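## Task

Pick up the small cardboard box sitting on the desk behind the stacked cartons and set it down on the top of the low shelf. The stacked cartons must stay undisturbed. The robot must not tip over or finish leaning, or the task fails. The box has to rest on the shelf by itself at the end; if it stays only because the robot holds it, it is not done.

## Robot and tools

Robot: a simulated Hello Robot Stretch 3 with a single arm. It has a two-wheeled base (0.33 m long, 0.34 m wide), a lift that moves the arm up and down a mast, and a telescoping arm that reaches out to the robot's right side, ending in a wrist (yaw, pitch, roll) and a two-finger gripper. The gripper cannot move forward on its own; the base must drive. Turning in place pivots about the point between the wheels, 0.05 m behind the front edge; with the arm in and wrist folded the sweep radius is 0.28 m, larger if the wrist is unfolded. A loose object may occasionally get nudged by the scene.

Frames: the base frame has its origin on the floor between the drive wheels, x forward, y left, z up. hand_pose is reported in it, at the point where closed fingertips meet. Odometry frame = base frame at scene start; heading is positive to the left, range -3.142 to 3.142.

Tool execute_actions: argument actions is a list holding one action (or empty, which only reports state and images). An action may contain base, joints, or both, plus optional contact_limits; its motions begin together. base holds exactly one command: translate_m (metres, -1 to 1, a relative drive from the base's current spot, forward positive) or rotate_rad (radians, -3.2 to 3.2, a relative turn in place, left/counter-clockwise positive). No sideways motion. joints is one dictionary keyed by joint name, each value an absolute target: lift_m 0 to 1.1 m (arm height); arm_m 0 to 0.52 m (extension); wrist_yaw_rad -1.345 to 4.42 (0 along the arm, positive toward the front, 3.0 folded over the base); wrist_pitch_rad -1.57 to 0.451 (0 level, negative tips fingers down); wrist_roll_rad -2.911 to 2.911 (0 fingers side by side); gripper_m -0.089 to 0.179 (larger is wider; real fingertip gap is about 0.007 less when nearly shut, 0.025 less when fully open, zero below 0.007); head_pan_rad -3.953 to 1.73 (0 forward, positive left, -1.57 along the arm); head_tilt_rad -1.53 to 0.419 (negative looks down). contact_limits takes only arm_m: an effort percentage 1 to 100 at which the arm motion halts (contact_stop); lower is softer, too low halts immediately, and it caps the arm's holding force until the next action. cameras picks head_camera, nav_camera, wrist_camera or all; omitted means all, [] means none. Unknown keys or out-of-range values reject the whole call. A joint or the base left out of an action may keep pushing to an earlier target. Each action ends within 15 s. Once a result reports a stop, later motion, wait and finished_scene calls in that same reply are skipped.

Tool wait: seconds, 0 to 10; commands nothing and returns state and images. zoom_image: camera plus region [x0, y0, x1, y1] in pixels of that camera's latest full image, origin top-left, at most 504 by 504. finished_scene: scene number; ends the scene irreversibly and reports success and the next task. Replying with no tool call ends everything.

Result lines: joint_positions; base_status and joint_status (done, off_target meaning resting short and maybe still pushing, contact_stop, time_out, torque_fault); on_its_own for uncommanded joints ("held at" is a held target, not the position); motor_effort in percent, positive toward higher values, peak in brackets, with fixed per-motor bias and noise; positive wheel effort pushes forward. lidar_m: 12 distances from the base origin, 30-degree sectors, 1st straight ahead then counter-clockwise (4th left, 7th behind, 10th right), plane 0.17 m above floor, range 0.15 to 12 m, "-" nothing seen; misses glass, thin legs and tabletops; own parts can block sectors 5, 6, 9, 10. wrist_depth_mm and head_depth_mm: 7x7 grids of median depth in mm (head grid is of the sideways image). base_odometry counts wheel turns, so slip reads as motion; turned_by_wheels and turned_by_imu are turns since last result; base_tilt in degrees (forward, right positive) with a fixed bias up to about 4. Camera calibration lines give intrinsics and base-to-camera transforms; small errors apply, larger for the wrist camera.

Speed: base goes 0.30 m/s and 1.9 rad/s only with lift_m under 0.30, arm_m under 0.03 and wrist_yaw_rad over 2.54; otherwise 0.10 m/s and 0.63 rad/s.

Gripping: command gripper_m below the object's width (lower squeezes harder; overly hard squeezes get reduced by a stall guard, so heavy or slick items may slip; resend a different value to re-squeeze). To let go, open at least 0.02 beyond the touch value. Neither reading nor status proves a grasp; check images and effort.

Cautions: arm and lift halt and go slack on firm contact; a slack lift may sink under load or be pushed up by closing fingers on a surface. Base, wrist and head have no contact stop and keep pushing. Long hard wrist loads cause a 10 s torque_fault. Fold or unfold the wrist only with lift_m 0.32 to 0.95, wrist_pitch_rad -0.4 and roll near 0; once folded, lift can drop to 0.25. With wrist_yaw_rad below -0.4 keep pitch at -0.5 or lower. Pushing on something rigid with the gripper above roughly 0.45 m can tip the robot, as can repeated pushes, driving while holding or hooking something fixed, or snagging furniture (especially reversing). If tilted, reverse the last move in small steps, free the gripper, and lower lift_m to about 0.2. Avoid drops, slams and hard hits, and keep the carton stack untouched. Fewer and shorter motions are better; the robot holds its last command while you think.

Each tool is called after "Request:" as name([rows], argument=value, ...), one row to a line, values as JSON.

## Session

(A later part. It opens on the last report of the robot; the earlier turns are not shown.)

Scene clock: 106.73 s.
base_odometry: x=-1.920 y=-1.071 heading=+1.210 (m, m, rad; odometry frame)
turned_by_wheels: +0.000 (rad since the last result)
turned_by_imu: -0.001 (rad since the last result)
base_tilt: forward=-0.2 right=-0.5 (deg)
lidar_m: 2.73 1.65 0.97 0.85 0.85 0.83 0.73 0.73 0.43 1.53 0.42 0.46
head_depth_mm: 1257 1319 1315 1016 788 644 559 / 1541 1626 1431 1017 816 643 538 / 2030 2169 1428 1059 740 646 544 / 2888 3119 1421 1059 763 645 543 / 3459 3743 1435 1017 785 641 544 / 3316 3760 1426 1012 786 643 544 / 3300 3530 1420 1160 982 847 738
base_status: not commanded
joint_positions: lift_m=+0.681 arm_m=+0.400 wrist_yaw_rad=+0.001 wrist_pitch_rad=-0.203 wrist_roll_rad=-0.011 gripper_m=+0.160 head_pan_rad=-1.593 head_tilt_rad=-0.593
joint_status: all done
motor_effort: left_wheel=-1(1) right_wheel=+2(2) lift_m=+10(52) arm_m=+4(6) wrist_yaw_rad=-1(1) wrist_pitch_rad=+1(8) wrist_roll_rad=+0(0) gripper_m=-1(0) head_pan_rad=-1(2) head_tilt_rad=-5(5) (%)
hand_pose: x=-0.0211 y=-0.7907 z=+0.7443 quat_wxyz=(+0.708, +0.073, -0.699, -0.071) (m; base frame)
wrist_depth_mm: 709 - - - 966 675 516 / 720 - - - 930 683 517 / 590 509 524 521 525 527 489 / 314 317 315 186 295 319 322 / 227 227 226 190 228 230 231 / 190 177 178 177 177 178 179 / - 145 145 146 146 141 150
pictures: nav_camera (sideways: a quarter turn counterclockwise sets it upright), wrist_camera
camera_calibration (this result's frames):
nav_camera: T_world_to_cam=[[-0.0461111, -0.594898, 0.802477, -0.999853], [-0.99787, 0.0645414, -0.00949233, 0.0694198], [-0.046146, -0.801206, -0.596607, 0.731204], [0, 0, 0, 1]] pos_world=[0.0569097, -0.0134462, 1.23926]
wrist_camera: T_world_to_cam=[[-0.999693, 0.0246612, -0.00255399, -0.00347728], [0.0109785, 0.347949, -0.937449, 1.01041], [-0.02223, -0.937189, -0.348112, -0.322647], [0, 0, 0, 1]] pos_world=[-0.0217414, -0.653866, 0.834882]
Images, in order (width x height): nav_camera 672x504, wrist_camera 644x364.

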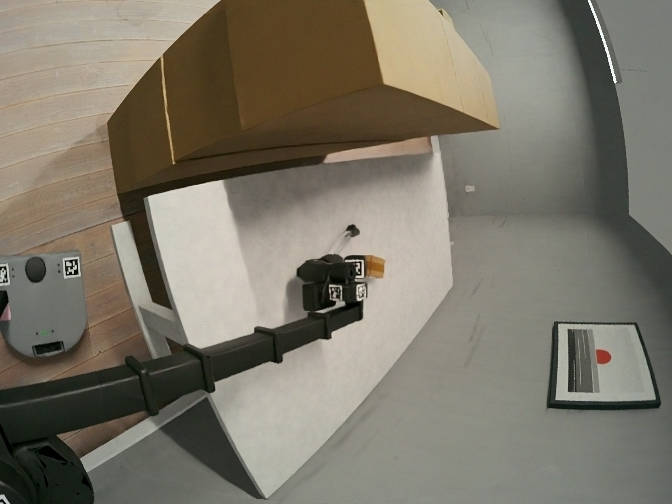

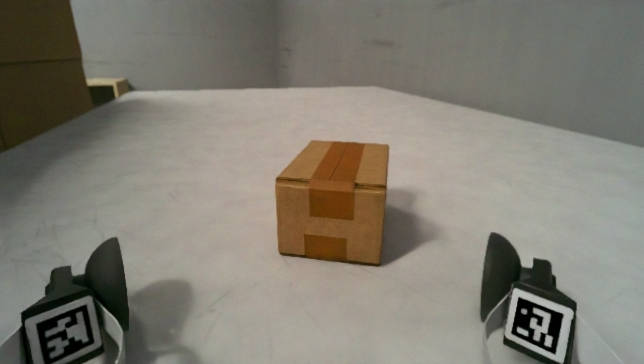

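Request:
execute_actions([
  {"base":{"translate_m":-0.015},"joints":{"arm_m":0.5}},
], cameras=["wrist_camera"])

Request:
execute_actions([
  {"joints":{"gripper_m":0.03}},
], cameras=["wrist_camera"])

Request:
execute_actions([
  {"joints":{"lift_m":0.78}},
], cameras=["wrist_camera"])

Scene clock: 112.37 s.
base_odometry: x=-1.925 y=-1.085 heading=+1.210 (m, m, rad; odometry frame)
turned_by_wheels: +0.000 (rad since the last result)
turned_by_imu: -0.001 (rad since the last result)
base_tilt: forward=-0.4 right=-0.6 (deg)
lidar_m: 2.73 1.64 0.97 0.85 0.85 0.82 0.72 0.72 0.43 1.50 0.43 0.47
head_depth_mm: 1235 1281 1306 1013 788 653 571 / 1523 1603 1436 1014 812 - 539 / 1959 2113 1426 1104 760 643 546 / 2775 3048 1437 1039 786 643 544 / 3447 3820 1426 1014 785 645 544 / 3353 3742 1429 1018 786 644 544 / 3291 3515 1556 1271 977 840 734
base_status: done
joint_positions: lift_m=+0.681 arm_m=+0.500 wrist_yaw_rad=+0.003 wrist_pitch_rad=-0.202 wrist_roll_rad=-0.011 gripper_m=+0.160 head_pan_rad=-1.593 head_tilt_rad=-0.593
joint_status: all done
motor_effort: left_wheel=-1(6) right_wheel=+2(5) lift_m=+10(9) arm_m=+4(7) wrist_yaw_rad=-3(3) wrist_pitch_rad=+1(1) wrist_roll_rad=+0(1) gripper_m=-1(2) head_pan_rad=-2(2) head_tilt_rad=-5(5) (%)
hand_pose: x=-0.0208 y=-0.8908 z=+0.7445 quat_wxyz=(+0.708, +0.073, -0.699, -0.070) (m; base frame)
wrist_depth_mm: - - - - 897 625 472 / 774 - - - 884 628 483 / 515 519 520 524 530 530 470 / 314 314 314 317 320 319 322 / 226 226 215 128 206 230 230 / 189 177 104 100 110 178 179 / - 145 91 86 89 141 150
pictures: wrist_camera
camera_calibration (this result's frames):
wrist_camera: T_world_to_cam=[[-0.999726, 0.0232728, -0.00257432, -0.00189023], [0.0104979, 0.347231, -0.937721, 1.04495], [-0.0209295, -0.937491, -0.34738, -0.417129], [0, 0, 0, 1]] pos_world=[-0.0215898, -0.75385, 0.834967]
Images, in order (width x height): wrist_camera 644x364.

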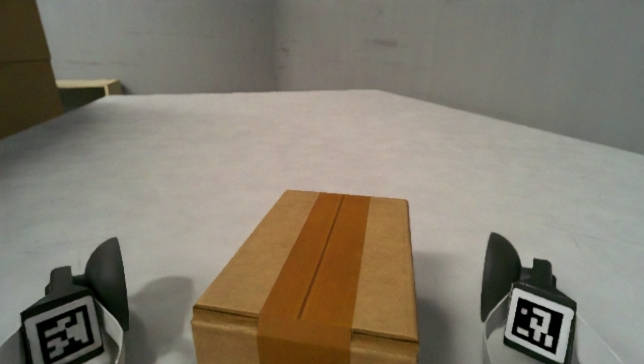

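Scene clock: 114.17 s.
base_odometry: x=-1.925 y=-1.085 heading=+1.210 (m, m, rad; odometry frame)
turned_by_wheels: +0.000 (rad since the last result)
turned_by_imu: +0.000 (rad since the last result)
base_tilt: forward=-0.3 right=-0.6 (deg)
lidar_m: 2.74 1.64 0.97 0.85 0.85 0.82 0.72 0.72 0.43 1.50 0.43 0.47
head_depth_mm: 1236 1287 1299 1017 791 653 570 / 1508 1597 1439 1019 815 - 539 / 1973 2127 1420 1108 760 644 545 / 2810 3117 1419 1016 786 641 544 / 3481 3797 1427 1014 787 643 545 / 3377 3773 1424 1010 788 642 545 / 3331 3524 1566 1261 983 843 731
base_status: not commanded
joint_positions: lift_m=+0.681 arm_m=+0.500 wrist_yaw_rad=+0.002 wrist_pitch_rad=-0.195 wrist_roll_rad=-0.011 gripper_m=+0.031 head_pan_rad=-1.593 head_tilt_rad=-0.593
joint_status: all done
motor_effort: left_wheel=+0(1) right_wheel=+2(2) lift_m=+10(10) arm_m=+3(4) wrist_yaw_rad=-2(2) wrist_pitch_rad=-2(2) wrist_roll_rad=+0(0) gripper_m=-26(100) head_pan_rad=-2(2) head_tilt_rad=-5(5) (%)
hand_pose: x=-0.0209 y=-0.8914 z=+0.7463 quat_wxyz=(+0.708, +0.070, -0.700, -0.068) (m; base frame)
wrist_depth_mm: - - - - 897 633 475 / 782 - - - 926 636 483 / 612 539 540 541 551 549 473 / 323 324 322 324 327 327 331 / 230 232 226 131 149 234 235 / 180 185 102 102 102 182 183 / 148 - 91 88 87 149 149
pictures: wrist_camera
camera_calibration (this result's frames):
wrist_camera: T_world_to_cam=[[-0.999714, 0.0237535, -0.00275755, -0.00142813], [0.0106868, 0.340635, -0.940135, 1.04271], [-0.0213922, -0.939896, -0.340791, -0.424161], [0, 0, 0, 1]] pos_world=[-0.0216447, -0.753817, 0.835734]
Images, in order (width x height): wrist_camera 644x364.

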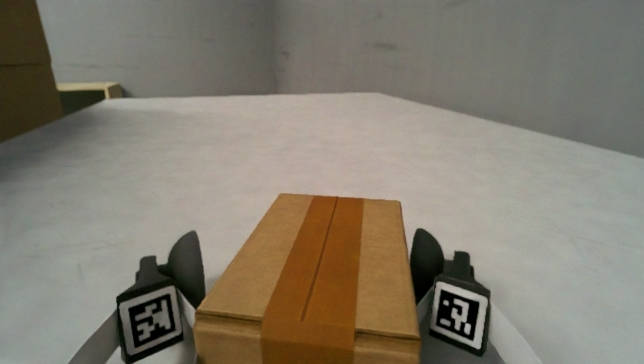

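Scene clock: 115.90 s.
base_odometry: x=-1.925 y=-1.085 heading=+1.210 (m, m, rad; odometry frame)
turned_by_wheels: +0.000 (rad since the last result)
turned_by_imu: +0.000 (rad since the last result)
base_tilt: forward=-0.2 right=-0.5 (deg)
lidar_m: 2.74 1.64 0.97 0.85 0.85 0.82 0.72 0.72 0.43 1.50 0.43 0.47
head_depth_mm: 1228 1274 1298 1021 814 - - / 1514 1595 1430 1062 764 645 546 / 1957 2115 1513 937 785 641 544 / 2795 3143 1471 973 788 643 545 / 3488 3742 1415 1010 787 643 545 / 3403 3721 1419 1013 790 643 544 / 3268 3529 1547 1265 981 846 731
base_status: not commanded
joint_positions: lift_m=+0.779 arm_m=+0.500 wrist_yaw_rad=+0.002 wrist_pitch_rad=-0.221 wrist_roll_rad=-0.011 gripper_m=+0.038 head_pan_rad=-1.593 head_tilt_rad=-0.593
joint_status: all done
on_its_own: gripper_m is held at +0.037, not at your +0.030, by its stall guard, which is not easing now
motor_effort: left_wheel=-1(1) right_wheel=+2(2) lift_m=+57(59) arm_m=+2(3) wrist_yaw_rad=-2(2) wrist_pitch_rad=+8(8) wrist_roll_rad=+0(0) gripper_m=-22(26) head_pan_rad=-2(2) head_tilt_rad=-6(4) (%)
hand_pose: x=-0.0209 y=-0.8895 z=+0.8384 quat_wxyz=(+0.707, +0.079, -0.699, -0.077) (m; base frame)
wrist_depth_mm: - - - - 902 625 468 / 781 - - - 925 629 477 / 758 860 866 873 834 647 491 / 566 547 552 549 550 558 494 / 399 401 398 402 405 405 408 / 314 329 316 318 315 319 323 / 260 - 103 100 100 261 264
pictures: wrist_camera
camera_calibration (this result's frames):
wrist_camera: T_world_to_cam=[[-0.999714, 0.0238177, -0.00208516, -0.00173121], [0.0106292, 0.364631, -0.931091, 1.1424], [-0.0214161, -0.930847, -0.36478, -0.36283], [0, 0, 0, 1]] pos_world=[-0.0216439, -0.754253, 0.931322]
Images, in order (width x height): wrist_camera 644x364.

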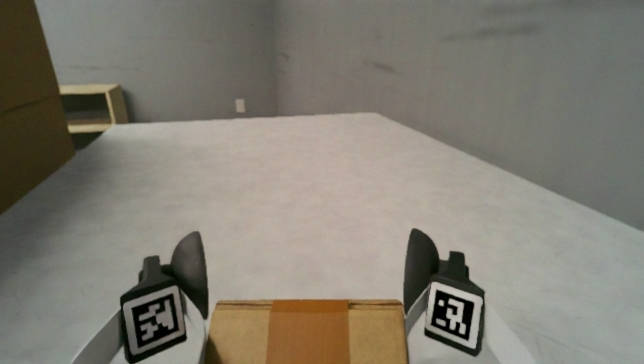

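Request:
execute_actions([
  {"joints":{"lift_m":0.69}},
], cameras=["wrist_camera"])

Request:
execute_actions([
  {"joints":{"gripper_m":0.12}},
], cameras=[])

Request:
execute_actions([
  {"joints":{"lift_m":0.675,"wrist_pitch_rad":-0.32,"arm_m":0.48}},
], cameras=["wrist_camera","head_camera"])

Scene clock: 121.17 s.
base_odometry: x=-1.925 y=-1.085 heading=+1.210 (m, m, rad; odometry frame)
turned_by_wheels: +0.000 (rad since the last result)
turned_by_imu: -0.001 (rad since the last result)
base_tilt: forward=-0.3 right=-0.5 (deg)
lidar_m: 2.74 1.64 0.97 0.85 0.85 0.82 0.72 0.72 0.43 1.50 0.43 0.47
head_depth_mm: 1231 1283 1295 1015 786 654 569 / 1520 1609 1426 1058 828 - 538 / 1955 2097 1418 - 791 644 545 / 2769 3086 1424 1017 788 642 543 / 3448 3771 1423 1013 785 645 544 / 3407 3734 1425 1014 787 643 543 / 3302 3538 1548 1270 981 841 731
base_status: not commanded
joint_positions: lift_m=+0.691 arm_m=+0.500 wrist_yaw_rad=+0.001 wrist_pitch_rad=-0.211 wrist_roll_rad=-0.011 gripper_m=+0.037 head_pan_rad=-1.593 head_tilt_rad=-0.593
joint_status: all done
on_its_own: gripper_m is held at +0.037, not at your +0.030, by its stall guard, which is not easing now
motor_effort: left_wheel=-1(2) right_wheel=+2(3) lift_m=+12(51) arm_m=+2(2) wrist_yaw_rad=-1(2) wrist_pitch_rad=+5(8) wrist_roll_rad=+0(0) gripper_m=-14(21) head_pan_rad=-3(2) head_tilt_rad=-5(5) (%)
hand_pose: x=-0.0211 y=-0.8902 z=+0.7522 quat_wxyz=(+0.707, +0.076, -0.699, -0.074) (m; base frame)
wrist_depth_mm: - - - - 907 624 478 / 767 - - - 886 631 487 / 524 530 529 533 536 540 475 / 328 330 332 330 329 333 335 / 238 238 226 142 228 242 242 / 187 188 122 116 - 189 190 / 155 155 130 119 145 155 157
pictures: wrist_camera
camera_calibration (this result's frames):
wrist_camera: T_world_to_cam=[[-0.999693, 0.0246501, -0.00233073, -0.00117426], [0.0109571, 0.356019, -0.934415, 1.05725], [-0.0222036, -0.934154, -0.35618, -0.404411], [0, 0, 0, 1]] pos_world=[-0.0217377, -0.754156, 0.843867]
Images, in order (width x height): wrist_camera 644x364.

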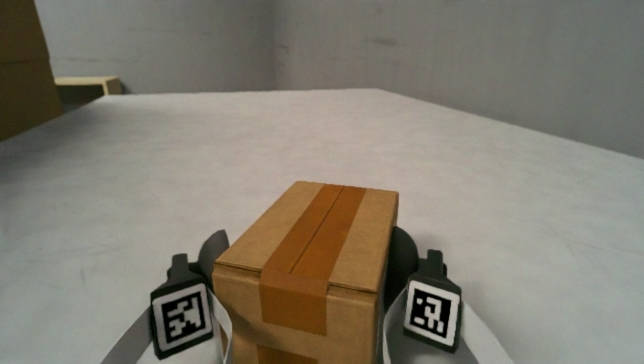

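Scene clock: 122.50 s.
base_odometry: x=-1.925 y=-1.085 heading=+1.210 (m, m, rad; odometry frame)
turned_by_wheels: +0.000 (rad since the last result)
turned_by_imu: +0.000 (rad since the last result)
base_tilt: forward=-0.4 right=-0.5 (deg)
lidar_m: 2.74 1.64 0.97 0.85 0.85 0.82 0.72 0.72 0.43 1.51 0.43 0.47
head_depth_mm: 1234 1291 1300 1014 786 652 570 / 1510 1589 1423 1059 829 - 538 / 1966 2112 1423 - 784 641 545 / 2791 3103 1430 1012 786 641 544 / 3473 3840 1431 1014 786 642 545 / 3382 3735 1423 1015 785 643 543 / 3299 3531 1562 1272 979 843 732
base_status: not commanded
joint_positions: lift_m=+0.691 arm_m=+0.500 wrist_yaw_rad=+0.001 wrist_pitch_rad=-0.213 wrist_roll_rad=-0.011 gripper_m=+0.120 head_pan_rad=-1.593 head_tilt_rad=-0.593
joint_status: all done
motor_effort: left_wheel=-1(1) right_wheel=+2(2) lift_m=+12(13) arm_m=+2(2) wrist_yaw_rad=+0(1) wrist_pitch_rad=+5(5) wrist_roll_rad=+0(0) gripper_m=+0(95) head_pan_rad=-2(2) head_tilt_rad=-5(5) (%)
hand_pose: x=-0.0213 y=-0.8901 z=+0.7518 quat_wxyz=(+0.707, +0.076, -0.699, -0.075) (m; base frame)
wrist_depth_mm: - - - - 887 618 478 / 771 - - - 859 627 483 / 530 526 531 531 533 541 469 / 327 327 329 328 333 332 334 / 236 238 225 141 227 241 242 / 186 - 123 116 179 189 189 / 159 - 135 119 149 - 155
pictures: none
No camera images: the call's "cameras" was empty. Leave "cameras" out to get every camera's image.

Scene clock: 123.53 s.
base_odometry: x=-1.925 y=-1.085 heading=+1.210 (m, m, rad; odometry frame)
turned_by_wheels: +0.000 (rad since the last result)
turned_by_imu: +0.000 (rad since the last result)
base_tilt: forward=-0.4 right=-0.5 (deg)
lidar_m: 2.74 1.64 0.97 0.85 0.85 0.82 0.72 0.72 0.43 1.50 0.43 0.47
head_depth_mm: 1237 1287 1299 1016 790 652 570 / 1515 1588 1426 1042 816 - 546 / 1977 2079 1434 1108 764 642 544 / 2799 3087 1430 1014 790 644 544 / 3448 3802 1430 1008 786 642 545 / 3388 3683 1417 1012 786 645 543 / 3275 3479 1543 1274 975 845 733
base_status: not commanded
joint_positions: lift_m=+0.682 arm_m=+0.481 wrist_yaw_rad=+0.001 wrist_pitch_rad=-0.216 wrist_roll_rad=-0.011 gripper_m=+0.120 head_pan_rad=-1.593 head_tilt_rad=-0.593
joint_status: lift_m contact_stop (moved -0.009 of -0.016); wrist_pitch_rad off_target (ended at -0.216, target -0.320); the others done
on_its_own: lift_m is slack since a contact_stop, until your next command for it (your +0.675 is given up); wrist_pitch_rad is at rest, and its effort (-39) is outside its rest range (-20 to +32)
motor_effort: left_wheel=+0(0) right_wheel=+2(2) lift_m=+35(34) arm_m=-6(6) wrist_yaw_rad=-1(0) wrist_pitch_rad=-39(41) wrist_roll_rad=+0(0) gripper_m=+0(1) head_pan_rad=-2(2) head_tilt_rad=-5(5) (%)
hand_pose: x=-0.0214 y=-0.8707 z=+0.7419 quat_wxyz=(+0.707, +0.077, -0.699, -0.076) (m; base frame)
wrist_depth_mm: 797 - - - 888 620 482 / 781 - - - 873 636 487 / 502 505 507 509 508 519 463 / 310 313 314 178 292 315 316 / 226 227 144 132 228 228 229 / 177 - 149 133 170 178 180 / 151 - 146 141 146 - 147
pictures: head_camera (sideways: a quarter turn clockwise sets it upright), wrist_camera
camera_calibration (this result's frames):
head_camera: T_world_to_cam=[[-0.00359424, 0.575512, -0.817785, 1.08631], [0.999742, 0.0204031, 0.00996466, -0.014747], [0.0224202, -0.817539, -0.575437, 0.706549], [0, 0, 0, 1]] pos_world=[0.00280671, -0.047252, 1.29509]
wrist_camera: T_world_to_cam=[[-0.999671, 0.0255532, -0.00221201, -0.00119963], [0.0112671, 0.360026, -0.932874, 1.04313], [-0.0230416, -0.932592, -0.360196, -0.385519], [0, 0, 0, 1]] pos_world=[-0.0218352, -0.735056, 0.834245]
Images, in order (width x height): head_camera 896x504, wrist_camera 644x364.

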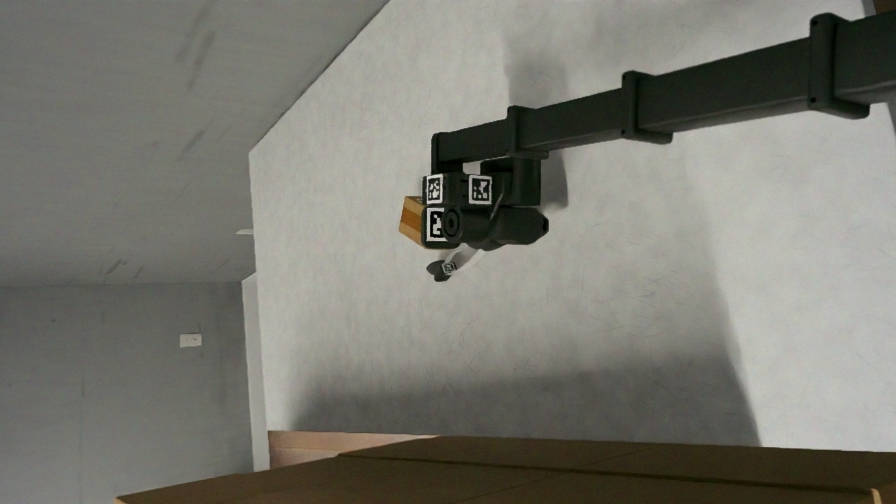

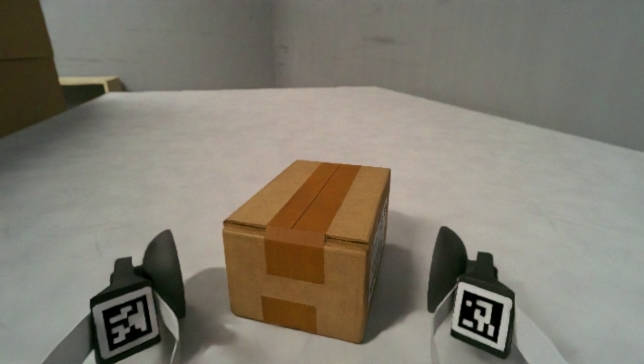

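Request:
execute_actions([
  {"joints":{"lift_m":0.688,"wrist_pitch_rad":-0.2,"arm_m":0.52}},
], cameras=[])

Request:
execute_actions([
  {"joints":{"gripper_m":0.04}},
], cameras=[])

Request:
execute_actions([
  {"joints":{"arm_m":0.42}},
], cameras=[])

Request:
execute_actions([
  {"joints":{"gripper_m":0.12}},
], cameras=[])

Request:
execute_actions([
  {"joints":{"arm_m":0.445}},
], cameras=[])

Request:
execute_actions([
  {"joints":{"gripper_m":0.038}},
], cameras=["wrist_camera"])

Request:
execute_actions([
  {"joints":{"lift_m":0.75}},
], cameras=["wrist_camera"])

Scene clock: 131.80 s.
base_odometry: x=-1.925 y=-1.085 heading=+1.210 (m, m, rad; odometry frame)
turned_by_wheels: +0.000 (rad since the last result)
turned_by_imu: -0.001 (rad since the last result)
base_tilt: forward=-0.4 right=-0.6 (deg)
lidar_m: 2.74 1.64 0.97 0.85 0.85 0.82 0.72 0.72 0.43 1.50 0.43 0.46
head_depth_mm: 1237 1288 1297 1018 788 653 557 / 1512 1597 1435 1041 813 628 533 / 1959 2105 1433 - 787 643 543 / 2806 3100 1418 1036 784 640 544 / 3428 3832 1433 1013 783 644 544 / 3349 3759 1414 1011 785 641 543 / 3289 3522 1549 1273 978 845 731
base_status: not commanded
joint_positions: lift_m=+0.687 arm_m=+0.520 wrist_yaw_rad=+0.001 wrist_pitch_rad=-0.214 wrist_roll_rad=-0.011 gripper_m=+0.120 head_pan_rad=-1.593 head_tilt_rad=-0.593
joint_status: all done
motor_effort: left_wheel=-1(0) right_wheel=+2(2) lift_m=+57(58) arm_m=+3(1) wrist_yaw_rad=-1(1) wrist_pitch_rad=+5(39) wrist_roll_rad=+0(0) gripper_m=+0(0) head_pan_rad=-2(3) head_tilt_rad=-5(6) (%)
hand_pose: x=-0.0213 y=-0.9099 z=+0.7479 quat_wxyz=(+0.707, +0.077, -0.699, -0.075) (m; base frame)
wrist_depth_mm: - - - - 885 610 467 / 800 - - - 852 629 484 / 501 498 506 516 511 518 466 / 315 315 314 317 320 320 321 / 229 230 218 133 179 232 233 / 180 - 105 105 116 182 183 / 155 - 104 94 144 - 150
pictures: none
No camera images: the call's "cameras" was empty. Leave "cameras" out to get every camera's image.

Scene clock: 133.10 s.
base_odometry: x=-1.925 y=-1.085 heading=+1.210 (m, m, rad; odometry frame)
turned_by_wheels: +0.000 (rad since the last result)
turned_by_imu: +0.000 (rad since the last result)
base_tilt: forward=-0.3 right=-0.6 (deg)
lidar_m: 2.74 1.64 0.97 0.85 0.85 0.82 0.72 0.72 0.43 1.50 0.43 0.47
head_depth_mm: 1237 1283 1297 1017 786 651 557 / 1524 1585 1434 1030 813 626 532 / 1941 2117 1425 - 785 644 544 / 2821 3080 1424 1013 786 646 545 / 3499 3836 1424 1011 785 643 545 / 3400 3732 1419 1016 783 641 544 / 3325 3556 1544 1270 980 839 729
base_status: not commanded
joint_positions: lift_m=+0.687 arm_m=+0.520 wrist_yaw_rad=+0.001 wrist_pitch_rad=-0.214 wrist_roll_rad=-0.011 gripper_m=+0.041 head_pan_rad=-1.593 head_tilt_rad=-0.593
joint_status: all done
motor_effort: left_wheel=+0(2) right_wheel=+2(2) lift_m=+57(56) arm_m=+3(3) wrist_yaw_rad=-1(0) wrist_pitch_rad=+5(6) wrist_roll_rad=+0(0) gripper_m=-20(100) head_pan_rad=-2(3) head_tilt_rad=-5(5) (%)
hand_pose: x=-0.0213 y=-0.9099 z=+0.7479 quat_wxyz=(+0.707, +0.077, -0.699, -0.075) (m; base frame)
wrist_depth_mm: - - - - 876 616 471 / 787 - - - 856 627 477 / 504 503 508 513 513 517 461 / 314 315 318 319 320 321 324 / 230 230 231 134 150 232 233 / 180 181 104 105 105 182 183 / 149 - 107 98 95 150 151
pictures: none
No camera images: the call's "cameras" was empty. Leave "cameras" out to get every camera's image.

Scene clock: 135.07 s.
base_odometry: x=-1.925 y=-1.085 heading=+1.210 (m, m, rad; odometry frame)
turned_by_wheels: +0.000 (rad since the last result)
turned_by_imu: +0.000 (rad since the last result)
base_tilt: forward=-0.3 right=-0.5 (deg)
lidar_m: 2.74 1.64 0.97 0.85 0.85 0.82 0.72 0.72 0.43 1.50 0.43 0.47
head_depth_mm: 1231 1288 1304 1010 788 644 571 / 1536 1604 1434 1036 815 - 545 / 1974 2121 1426 1084 739 642 544 / 2783 3097 1419 1052 763 643 544 / 3453 3778 1425 1017 786 643 545 / 3321 3754 1424 1014 784 642 544 / 3254 3572 1547 1271 978 843 730
base_status: not commanded
joint_positions: lift_m=+0.687 arm_m=+0.420 wrist_yaw_rad=+0.001 wrist_pitch_rad=-0.216 wrist_roll_rad=-0.011 gripper_m=+0.041 head_pan_rad=-1.593 head_tilt_rad=-0.593
joint_status: all done
motor_effort: left_wheel=+0(0) right_wheel=+2(2) lift_m=+57(57) arm_m=-3(3) wrist_yaw_rad=+0(0) wrist_pitch_rad=+6(6) wrist_roll_rad=+0(0) gripper_m=-21(20) head_pan_rad=-2(2) head_tilt_rad=-5(5) (%)
hand_pose: x=-0.0213 y=-0.8104 z=+0.7476 quat_wxyz=(+0.707, +0.077, -0.699, -0.076) (m; base frame)
wrist_depth_mm: 752 - - - 913 642 491 / 752 - - - 870 653 498 / 498 503 503 515 515 507 476 / 315 316 317 318 318 320 323 / 228 230 230 134 150 233 233 / 180 180 105 105 105 182 183 / 149 - 106 98 95 150 151
pictures: none
No camera images: the call's "cameras" was empty. Leave "cameras" out to get every camera's image.

Scene clock: 136.37 s.
base_odometry: x=-1.925 y=-1.085 heading=+1.210 (m, m, rad; odometry frame)
turned_by_wheels: +0.000 (rad since the last result)
turned_by_imu: +0.000 (rad since the last result)
base_tilt: forward=-0.2 right=-0.5 (deg)
lidar_m: 2.74 1.64 0.97 0.85 0.85 0.82 0.72 0.72 0.43 1.50 0.43 0.47
head_depth_mm: 1227 1283 1299 1013 789 643 571 / 1499 1602 1441 1036 814 - 544 / 1972 2113 1431 1080 739 644 544 / 2824 3134 1429 1054 762 641 543 / 3404 3768 1426 1014 789 642 544 / 3396 3723 1414 1013 788 644 544 / 3328 3574 1550 1280 982 842 732
base_status: not commanded
joint_positions: lift_m=+0.687 arm_m=+0.420 wrist_yaw_rad=+0.001 wrist_pitch_rad=-0.216 wrist_roll_rad=-0.011 gripper_m=+0.120 head_pan_rad=-1.593 head_tilt_rad=-0.593
joint_status: all done
motor_effort: left_wheel=-1(1) right_wheel=+1(2) lift_m=+56(56) arm_m=-3(3) wrist_yaw_rad=+0(0) wrist_pitch_rad=+6(6) wrist_roll_rad=+0(0) gripper_m=+0(95) head_pan_rad=-1(3) head_tilt_rad=-5(5) (%)
hand_pose: x=-0.0213 y=-0.8104 z=+0.7476 quat_wxyz=(+0.707, +0.077, -0.699, -0.076) (m; base frame)
wrist_depth_mm: 759 - - - 930 653 496 / 752 - - - 880 655 502 / 499 504 505 510 522 517 473 / 314 317 317 316 319 322 320 / 228 230 230 134 180 233 234 / 180 - 110 105 115 183 183 / 154 - 107 98 140 - 151
pictures: none
No camera images: the call's "cameras" was empty. Leave "cameras" out to get every camera's image.

Scene clock: 137.50 s.
base_odometry: x=-1.925 y=-1.085 heading=+1.210 (m, m, rad; odometry frame)
turned_by_wheels: +0.000 (rad since the last result)
turned_by_imu: +0.000 (rad since the last result)
base_tilt: forward=-0.3 right=-0.5 (deg)
lidar_m: 2.74 1.64 0.97 0.85 0.85 0.82 0.72 0.72 0.43 1.50 0.43 0.47
head_depth_mm: 1234 1282 1304 1020 787 653 571 / 1522 1587 1432 1060 813 - 538 / 1955 2099 1430 1103 765 644 546 / 2834 3122 1429 1057 764 641 545 / 3421 3846 1430 1018 787 641 545 / 3419 3706 1411 1012 785 643 543 / 3271 3520 1535 1269 978 843 734
base_status: not commanded
joint_positions: lift_m=+0.687 arm_m=+0.445 wrist_yaw_rad=+0.001 wrist_pitch_rad=-0.216 wrist_roll_rad=-0.011 gripper_m=+0.120 head_pan_rad=-1.593 head_tilt_rad=-0.593
joint_status: all done
motor_effort: left_wheel=+0(0) right_wheel=+2(1) lift_m=+57(56) arm_m=+3(2) wrist_yaw_rad=-1(1) wrist_pitch_rad=+6(6) wrist_roll_rad=+0(0) gripper_m=+0(1) head_pan_rad=-3(2) head_tilt_rad=-5(5) (%)
hand_pose: x=-0.0213 y=-0.8348 z=+0.7476 quat_wxyz=(+0.707, +0.077, -0.699, -0.076) (m; base frame)
wrist_depth_mm: 766 - - - 917 636 486 / 748 - - - 883 652 497 / 498 500 508 506 513 510 465 / 312 315 316 315 320 321 323 / 229 230 230 133 142 232 233 / 180 - 166 105 105 183 183 / 154 - 86 86 90 - 151
pictures: none
No camera images: the call's "cameras" was empty. Leave "cameras" out to get every camera's image.

Scene clock: 138.80 s.
base_odometry: x=-1.925 y=-1.085 heading=+1.210 (m, m, rad; odometry frame)
turned_by_wheels: +0.000 (rad since the last result)
turned_by_imu: +0.000 (rad since the last result)
base_tilt: forward=-0.4 right=-0.5 (deg)
lidar_m: 2.74 1.64 0.97 0.85 0.85 0.82 0.72 0.72 0.43 1.50 0.43 0.47
head_depth_mm: 1229 1279 1306 1015 788 654 570 / 1511 1594 1430 1061 811 - 538 / 1959 2111 1429 1104 762 643 543 / 2853 3098 1429 1055 762 644 546 / 3431 3817 1429 1013 785 643 546 / 3454 3658 1415 1016 787 642 543 / 3273 3532 1540 1266 983 842 731
base_status: not commanded
joint_positions: lift_m=+0.687 arm_m=+0.445 wrist_yaw_rad=+0.001 wrist_pitch_rad=-0.216 wrist_roll_rad=-0.011 gripper_m=+0.039 head_pan_rad=-1.593 head_tilt_rad=-0.593
joint_status: all done
motor_effort: left_wheel=-1(1) right_wheel=+2(2) lift_m=+56(57) arm_m=+3(3) wrist_yaw_rad=-1(0) wrist_pitch_rad=+6(6) wrist_roll_rad=+0(0) gripper_m=-25(100) head_pan_rad=-2(3) head_tilt_rad=-5(5) (%)
hand_pose: x=-0.0213 y=-0.8348 z=+0.7476 quat_wxyz=(+0.707, +0.077, -0.699, -0.076) (m; base frame)
wrist_depth_mm: 753 - - - 914 640 487 / 757 - - - 872 648 494 / 499 507 510 513 511 517 470 / 315 316 318 316 321 323 321 / 229 229 229 133 150 233 234 / 180 189 109 105 105 182 183 / 154 144 86 86 87 150 150
pictures: wrist_camera
camera_calibration (this result's frames):
wrist_camera: T_world_to_cam=[[-0.999673, 0.0254567, -0.00222264, -0.00215278], [0.0112376, 0.359838, -0.932947, 1.03542], [-0.02295, -0.932667, -0.360007, -0.350206], [0, 0, 0, 1]] pos_world=[-0.0218249, -0.699154, 0.839911]
Images, in order (width x height): wrist_camera 644x364.

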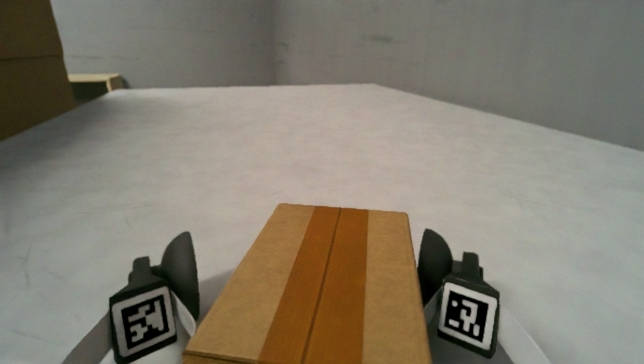

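Scene clock: 140.20 s.
base_odometry: x=-1.925 y=-1.085 heading=+1.210 (m, m, rad; odometry frame)
turned_by_wheels: +0.000 (rad since the last result)
turned_by_imu: +0.000 (rad since the last result)
base_tilt: forward=-0.3 right=-0.6 (deg)
lidar_m: 2.74 1.64 0.97 0.85 0.85 0.82 0.72 0.72 0.43 1.50 0.43 0.47
head_depth_mm: 1234 1287 1294 1019 801 669 - / 1508 1594 1419 1057 785 636 534 / 1976 2104 1431 - 787 644 546 / 2801 3124 1417 995 785 643 546 / 3485 3809 1431 1011 788 646 544 / 3390 3737 1425 1006 787 641 544 / 3296 3523 1552 1268 981 841 733
base_status: not commanded
joint_positions: lift_m=+0.749 arm_m=+0.445 wrist_yaw_rad=+0.001 wrist_pitch_rad=-0.221 wrist_roll_rad=-0.011 gripper_m=+0.046 head_pan_rad=-1.593 head_tilt_rad=-0.593
joint_status: all done
on_its_own: gripper_m is held at +0.045, not at your +0.038, by its stall guard, which is not easing now
motor_effort: left_wheel=+0(1) right_wheel=+2(2) lift_m=+58(58) arm_m=+3(3) wrist_yaw_rad=+0(1) wrist_pitch_rad=+8(8) wrist_roll_rad=+0(0) gripper_m=-23(26) head_pan_rad=-2(3) head_tilt_rad=-5(5) (%)
hand_pose: x=-0.0213 y=-0.8344 z=+0.8082 quat_wxyz=(+0.707, +0.079, -0.699, -0.078) (m; base frame)
wrist_depth_mm: 768 - - - 913 638 487 / 746 - - - 953 653 495 / 737 725 746 754 754 649 510 / 464 473 473 471 475 481 470 / 342 343 345 137 330 347 349 / 273 281 111 106 106 274 276 / 228 216 86 86 88 226 227
pictures: wrist_camera
camera_calibration (this result's frames):
wrist_camera: T_world_to_cam=[[-0.999674, 0.0254661, -0.00206767, -0.00214697], [0.0112297, 0.365244, -0.930844, 1.09455], [-0.0229498, -0.930564, -0.36541, -0.321861], [0, 0, 0, 1]] pos_world=[-0.0218244, -0.699236, 0.901242]
Images, in order (width x height): wrist_camera 644x364.

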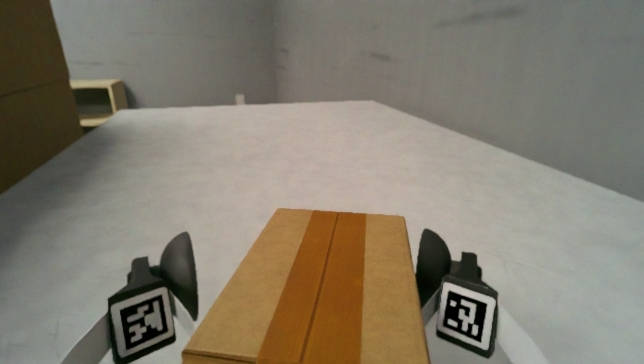

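Request:
execute_actions([
  {"joints":{"arm_m":0,"lift_m":0.82,"wrist_pitch_rad":-0.4}},
], cameras=[])

Request:
execute_actions([
  {"base":{"rotate_rad":0.45},"joints":{"wrist_yaw_rad":3.0,"head_pan_rad":0}},
], cameras=["wrist_camera"])

Request:
execute_actions([
  {"base":{"translate_m":1},"joints":{"lift_m":0.28}},
], cameras=[])

Request:
execute_actions([
  {"base":{"rotate_rad":-1.66}},
], cameras=[])

Request:
execute_actions([
  {"base":{"translate_m":1}},
], cameras=[])

Request:
execute_actions([
  {"base":{"translate_m":1}},
], cameras=[])

Request:
execute_actions([
  {"base":{"translate_m":1},"joints":{"head_tilt_rad":-0.9}},
])

Scene clock: 151.33 s.
base_odometry: x=-1.925 y=-1.085 heading=+1.210 (m, m, rad; odometry frame)
turned_by_wheels: +0.000 (rad since the last result)
turned_by_imu: -0.002 (rad since the last result)
base_tilt: forward=-0.3 right=-0.5 (deg)
lidar_m: 2.74 1.64 0.97 0.85 0.85 0.82 0.72 0.72 0.43 1.50 0.43 0.47
head_depth_mm: 1235 1287 1300 1019 788 644 572 / 1512 1597 1427 1023 786 652 570 / 1981 2123 1436 1016 789 521 - / 2845 3116 1432 1010 785 651 537 / 3446 3837 1418 1015 789 643 545 / 3407 3717 1426 1015 786 642 544 / 3312 3527 1551 1272 979 844 729
base_status: not commanded
joint_positions: lift_m=+0.819 arm_m=+0.001 wrist_yaw_rad=+0.001 wrist_pitch_rad=-0.419 wrist_roll_rad=-0.011 gripper_m=+0.046 head_pan_rad=-1.593 head_tilt_rad=-0.593
joint_status: all done
joint sent to its limit — the command would take arm_m past its lower limit, so that joint was sent only as far as its limit.
on_its_own: gripper_m is held at +0.045, not at your +0.038, by its stall guard, which is not easing now
motor_effort: left_wheel=-1(1) right_wheel=+2(2) lift_m=+58(59) arm_m=-3(5) wrist_yaw_rad=+0(1) wrist_pitch_rad=+7(8) wrist_roll_rad=+0(0) gripper_m=-23(22) head_pan_rad=-2(2) head_tilt_rad=-5(5) (%)
hand_pose: x=-0.0214 y=-0.3706 z=+0.8317 quat_wxyz=(+0.696, +0.148, -0.687, -0.146) (m; base frame)
wrist_depth_mm: 569 - - - - 758 584 / 547 808 755 757 769 719 602 / 520 535 535 542 548 539 548 / 476 411 413 413 417 423 425 / 401 334 335 137 328 343 341 / 281 292 111 106 106 287 291 / 246 238 86 86 88 248 249
pictures: none
No camera images: the call's "cameras" was empty. Leave "cameras" out to get every camera's image.

Scene clock: 153.83 s.
base_odometry: x=-1.925 y=-1.085 heading=+1.660 (m, m, rad; odometry frame)
turned_by_wheels: +0.450 (rad since the last result)
turned_by_imu: +0.455 (rad since the last result)
base_tilt: forward=-0.4 right=-0.5 (deg)
lidar_m: 1.81 1.01 0.85 0.85 0.86 0.72 0.72 0.43 0.46 0.43 0.45 2.74
head_depth_mm: 2532 2808 2969 2313 1797 1459 1244 / 2574 2835 3088 2326 1802 1467 1232 / 2615 2936 3124 2319 1792 1465 1238 / 2746 3022 3227 2298 1795 1470 1235 / 2183 2365 2592 2279 1793 1466 1235 / 1700 1802 1916 2048 1778 1460 1233 / 1424 1501 1572 1656 1686 1456 1229
base_status: done
joint_positions: lift_m=+0.819 arm_m=+0.001 wrist_yaw_rad=+2.997 wrist_pitch_rad=-0.419 wrist_roll_rad=-0.011 gripper_m=+0.046 head_pan_rad=-0.007 head_tilt_rad=-0.593
joint_status: all done
on_its_own: gripper_m is held at +0.045, not at your +0.038, by its stall guard, which is not easing now
motor_effort: left_wheel=-1(6) right_wheel=+2(6) lift_m=+58(58) arm_m=-2(3) wrist_yaw_rad=+3(3) wrist_pitch_rad=+7(7) wrist_roll_rad=+0(0) gripper_m=-22(22) head_pan_rad=+2(31) head_tilt_rad=-5(5) (%)
hand_pose: x=+0.0111 y=+0.0756 z=+0.8317 quat_wxyz=(+0.196, +0.696, +0.098, +0.683) (m; base frame)
wrist_depth_mm: - 805 817 806 809 801 794 / 810 883 873 871 855 847 862 / 849 - 942 936 940 958 934 / 869 - - - - - - / 879 - - 137 - - - / 896 - 106 106 106 - - / 880 - 86 86 88 - -
pictures: wrist_camera
camera_calibration (this result's frames):
wrist_camera: T_world_to_cam=[[0.985422, -0.1701, 0.00312829, -0.00442793], [-0.0894307, -0.533556, -0.841023, 0.77809], [0.144727, 0.828483, -0.54099, 0.545427], [0, 0, 0, 1]] pos_world=[-0.00498961, -0.0374754, 0.949476]
Images, in order (width x height): wrist_camera 644x364.

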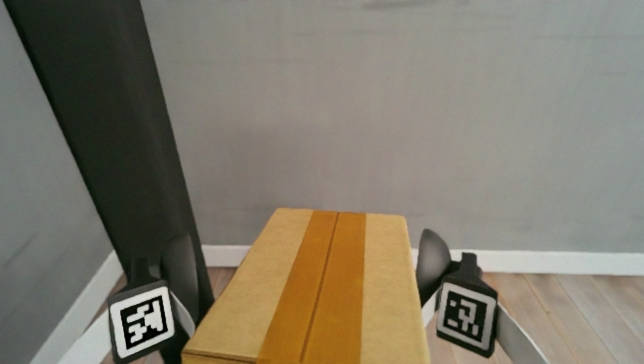

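Scene clock: 162.03 s.
base_odometry: x=-2.014 y=-0.089 heading=+1.660 (m, m, rad; odometry frame)
turned_by_wheels: +0.000 (rad since the last result)
turned_by_imu: +0.000 (rad since the last result)
base_tilt: forward=-0.3 right=-0.5 (deg)
lidar_m: 1.37 0.77 0.64 0.64 0.72 1.18 1.34 0.80 0.96 3.70 2.22 1.84
head_depth_mm: 1703 1879 2087 2227 1800 1463 1243 / 1736 1909 2099 2273 1791 1472 1239 / 1772 1984 2220 2321 1793 1453 1236 / 1823 2010 2262 2320 1793 1472 1242 / 1667 1815 1963 2049 1777 1469 1232 / 1266 1340 1414 1510 1638 1471 1235 / 1032 1080 1132 1194 1262 1330 1230
base_status: done
joint_positions: lift_m=+0.281 arm_m=+0.001 wrist_yaw_rad=+2.998 wrist_pitch_rad=-0.420 wrist_roll_rad=-0.011 gripper_m=+0.046 head_pan_rad=-0.007 head_tilt_rad=-0.594
joint_status: all done
on_its_own: gripper_m is held at +0.045, not at your +0.038, by its stall guard, which is not easing now
motor_effort: left_wheel=-1(10) right_wheel=+2(9) lift_m=+14(48) arm_m=-2(2) wrist_yaw_rad=+2(3) wrist_pitch_rad=+8(8) wrist_roll_rad=+0(0) gripper_m=-23(22) head_pan_rad=+2(2) head_tilt_rad=-5(5) (%)
hand_pose: x=+0.0109 y=+0.0756 z=+0.2930 quat_wxyz=(+0.196, +0.696, +0.099, +0.683) (m; base frame)
wrist_depth_mm: - 616 620 619 620 616 608 / 685 686 658 667 668 663 649 / 723 - 725 723 728 724 706 / 728 - 722 728 739 735 729 / 590 - 597 137 583 606 607 / 500 512 106 106 106 513 512 / 450 - 86 87 88 440 441
pictures: none
No camera images: the call's "cameras" was empty. Leave "cameras" out to get every camera's image.

Scene clock: 164.33 s.
base_odometry: x=-2.014 y=-0.089 heading=+0.000 (m, m, rad; odometry frame)
turned_by_wheels: -1.660 (rad since the last result)
turned_by_imu: -1.674 (rad since the last result)
base_tilt: forward=-0.3 right=-0.5 (deg)
lidar_m: 3.73 2.22 1.84 1.59 0.81 0.65 0.64 0.69 1.06 1.69 0.79 0.85
head_depth_mm: 3525 3822 3298 2307 1793 1468 1241 / 3587 3865 3276 2313 1783 1468 1252 / 3562 3900 3259 2332 1795 1461 1239 / 3678 3964 3208 2315 1795 1462 1236 / 3813 - 3292 2299 1780 1451 1230 / 3759 - 3254 2306 1798 1454 1235 / 3868 - 3232 2298 1795 1459 1227
base_status: done
joint_positions: lift_m=+0.281 arm_m=+0.001 wrist_yaw_rad=+2.998 wrist_pitch_rad=-0.420 wrist_roll_rad=-0.011 gripper_m=+0.046 head_pan_rad=-0.007 head_tilt_rad=-0.594
joint_status: not commanded
on_its_own: gripper_m is held at +0.045, not at your +0.038, by its stall guard, which is not easing now
motor_effort: left_wheel=+2(12) right_wheel=-1(6) lift_m=+14(14) arm_m=-2(2) wrist_yaw_rad=+1(1) wrist_pitch_rad=+8(8) wrist_roll_rad=+1(0) gripper_m=-23(23) head_pan_rad=+2(2) head_tilt_rad=-4(5) (%)
hand_pose: x=+0.0109 y=+0.0756 z=+0.2930 quat_wxyz=(+0.196, +0.696, +0.099, +0.683) (m; base frame)
wrist_depth_mm: - - - - - - - / 762 - - - - - - / 792 - 942 955 957 970 974 / 708 - 729 740 733 736 750 / 584 - 593 137 582 607 611 / 499 509 106 106 106 509 509 / 445 - 87 86 88 440 442
pictures: none
No camera images: the call's "cameras" was empty. Leave "cameras" out to get every camera's image.

Scene clock: 169.27 s.
base_odometry: x=-1.014 y=-0.089 heading=+0.000 (m, m, rad; odometry frame)
turned_by_wheels: +0.000 (rad since the last result)
turned_by_imu: +0.000 (rad since the last result)
base_tilt: forward=-0.3 right=-0.6 (deg)
lidar_m: 2.73 2.43 1.66 1.65 2.02 1.64 1.62 1.77 0.66 0.65 0.71 1.08
head_depth_mm: 2677 2822 2911 2339 1798 1460 1238 / 2677 2870 2931 2293 1804 1452 1238 / 2714 2891 2982 2322 1789 1455 1237 / 2737 3022 3059 2321 1795 1462 1234 / 2799 3093 3279 2320 1785 1463 1231 / 2886 3178 3201 2312 1775 1467 1241 / 2897 3260 3225 2291 1797 1453 1237
base_status: done
joint_positions: lift_m=+0.281 arm_m=+0.001 wrist_yaw_rad=+2.998 wrist_pitch_rad=-0.420 wrist_roll_rad=-0.011 gripper_m=+0.046 head_pan_rad=-0.007 head_tilt_rad=-0.594
joint_status: not commanded
on_its_own: gripper_m is held at +0.045, not at your +0.038, by its stall guard, which is not easing now
motor_effort: left_wheel=+2(13) right_wheel=-1(6) lift_m=+14(14) arm_m=-2(2) wrist_yaw_rad=+1(2) wrist_pitch_rad=+8(7) wrist_roll_rad=+0(0) gripper_m=-23(22) head_pan_rad=+2(3) head_tilt_rad=-4(5) (%)
hand_pose: x=+0.0108 y=+0.0756 z=+0.2930 quat_wxyz=(+0.196, +0.696, +0.099, +0.683) (m; base frame)
wrist_depth_mm: - - - - - - - / - - - - - - - / 917 - 943 952 958 951 961 / 730 - 729 736 746 746 729 / 591 - 594 137 583 604 608 / 496 509 106 106 106 504 514 / 447 - 86 87 88 444 441
pictures: none
No camera images: the call's "cameras" was empty. Leave "cameras" out to get every camera's image.

Scene clock: 174.20 s.
base_odometry: x=-0.014 y=-0.089 heading=+0.000 (m, m, rad; odometry frame)
turned_by_wheels: +0.000 (rad since the last result)
turned_by_imu: +0.000 (rad since the last result)
base_tilt: forward=-0.4 right=-0.6 (deg)
lidar_m: 1.75 2.26 1.82 1.60 1.89 2.61 2.61 0.99 0.79 0.78 2.13 1.88
head_depth_mm: 1778 1944 2080 2090 1803 1470 1234 / 1804 2003 2049 2105 1782 1459 1232 / 1820 2039 2050 2170 1808 1450 1244 / 1850 2058 2077 2154 1789 1458 1239 / 1881 2105 2242 2214 1790 1452 1236 / 1923 2153 2390 2317 1779 1460 1238 / 1962 2186 2473 2311 1804 1457 1228
base_status: done
joint_positions: lift_m=+0.281 arm_m=+0.001 wrist_yaw_rad=+2.998 wrist_pitch_rad=-0.420 wrist_roll_rad=-0.011 gripper_m=+0.046 head_pan_rad=-0.007 head_tilt_rad=-0.594
joint_status: not commanded
on_its_own: gripper_m is held at +0.045, not at your +0.038, by its stall guard, which is not easing now
motor_effort: left_wheel=+1(12) right_wheel=+0(6) lift_m=+14(14) arm_m=-3(2) wrist_yaw_rad=+2(2) wrist_pitch_rad=+8(7) wrist_roll_rad=+0(0) gripper_m=-22(22) head_pan_rad=+3(2) head_tilt_rad=-4(4) (%)
hand_pose: x=+0.0108 y=+0.0756 z=+0.2930 quat_wxyz=(+0.196, +0.696, +0.099, +0.683) (m; base frame)
wrist_depth_mm: - - - - - - - / - - - - - - - / 928 - 945 942 963 970 956 / 727 - 733 729 735 751 749 / 589 - 595 137 579 606 614 / 499 508 106 106 106 511 514 / 449 - 86 86 88 440 445
pictures: none
No camera images: the call's "cameras" was empty. Leave "cameras" out to get every camera's image.

Scene clock: 179.13 s.
base_odometry: x=+0.986 y=-0.089 heading=+0.000 (m, m, rad; odometry frame)
turned_by_wheels: +0.000 (rad since the last result)
turned_by_imu: +0.000 (rad since the last result)
base_tilt: forward=-0.2 right=-0.5 (deg)
lidar_m: 0.89 0.84 1.68 1.66 1.81 2.66 2.38 1.38 1.98 2.10 1.13 0.80
head_depth_mm: 998 1138 1018 1175 1388 1260 1123 / 1010 1150 1040 1258 1401 1254 1120 / 1033 1171 1049 1263 1401 1249 1119 / 1051 1185 1076 1294 1411 1252 1122 / 1066 1199 1076 1291 1424 1254 1118 / 1084 1278 1432 1613 1423 1254 1124 / 1109 1300 1591 1654 1426 1252 1125
base_status: done
joint_positions: lift_m=+0.281 arm_m=+0.001 wrist_yaw_rad=+2.998 wrist_pitch_rad=-0.420 wrist_roll_rad=-0.011 gripper_m=+0.046 head_pan_rad=-0.007 head_tilt_rad=-0.890
joint_status: all done
on_its_own: gripper_m is held at +0.045, not at your +0.038, by its stall guard, which is not easing now
motor_effort: left_wheel=+1(12) right_wheel=+0(6) lift_m=+14(14) arm_m=-2(2) wrist_yaw_rad=+1(2) wrist_pitch_rad=+8(8) wrist_roll_rad=+0(0) gripper_m=-22(22) head_pan_rad=+3(2) head_tilt_rad=-7(36) (%)
hand_pose: x=+0.0108 y=+0.0756 z=+0.2930 quat_wxyz=(+0.196, +0.696, +0.099, +0.683) (m; base frame)
wrist_depth_mm: - - - - - - - / - - - - - - - / 927 - 938 939 958 934 961 / 731 - 735 736 737 743 746 / 604 - 595 137 580 605 617 / 501 508 106 106 106 512 511 / 447 - 86 86 88 440 445
pictures: head_camera (sideways: a quarter turn clockwise sets it upright), nav_camera (sideways: a quarter turn counterclockwise sets it upright), wrist_camera
camera_calibration (this result's frames):
head_camera: T_world_to_cam=[[-0.789106, -0.0110936, -0.614157, 0.825721], [-0.031182, 0.999271, 0.0220145, -0.0241398], [0.613465, 0.0365224, -0.788877, 0.980553], [0, 0, 0, 1]] pos_world=[0.0492931, -0.00252983, 1.28119]
nav_camera: T_world_to_cam=[[0.80406, -0.0382698, 0.593315, -0.732462], [-0.0499412, -0.998747, 0.00325954, 0.0470347], [0.592447, -0.0322518, -0.804963, 0.998294], [0, 0, 0, 1]] pos_world=[-0.000143735, 0.0511413, 1.23802]
wrist_camera: T_world_to_cam=[[0.985624, -0.168923, 0.00314384, -0.0025761], [-0.0889, -0.534353, -0.840573, 0.324879], [0.143672, 0.82821, -0.541689, 0.254336], [0, 0, 0, 1]] pos_world=[-0.00512018, -0.0374785, 0.410864]
Images, in order (width x height): head_camera 896x504, nav_camera 672x504, wrist_camera 644x364.

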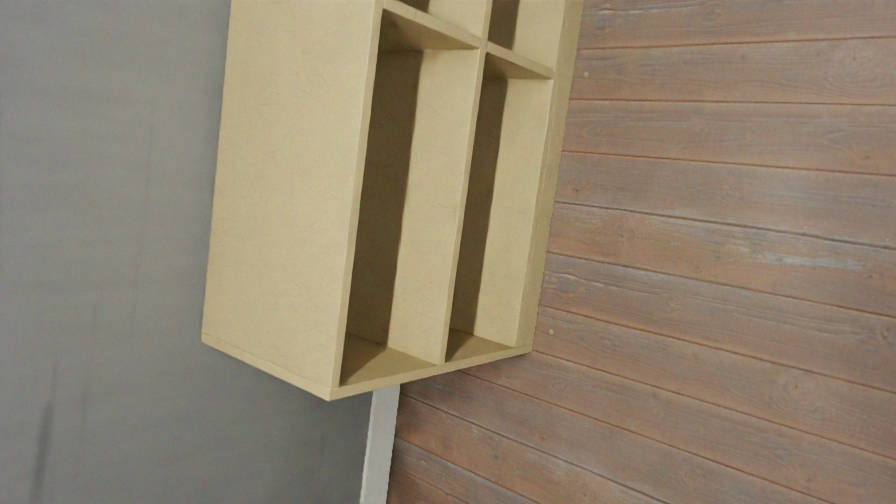

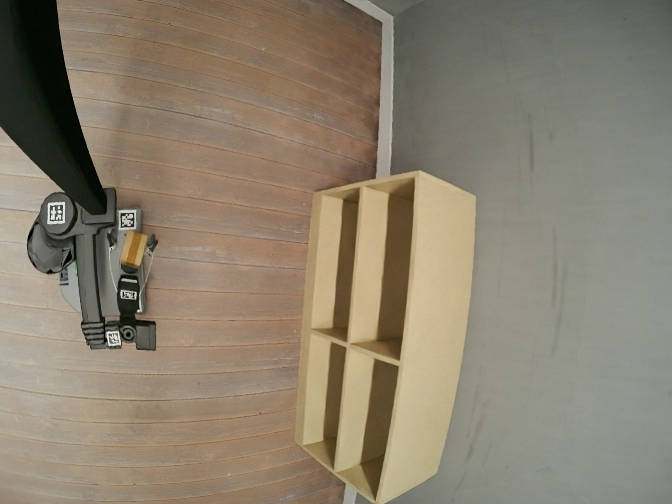

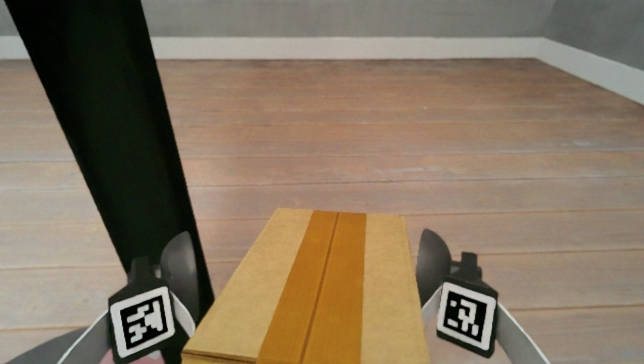

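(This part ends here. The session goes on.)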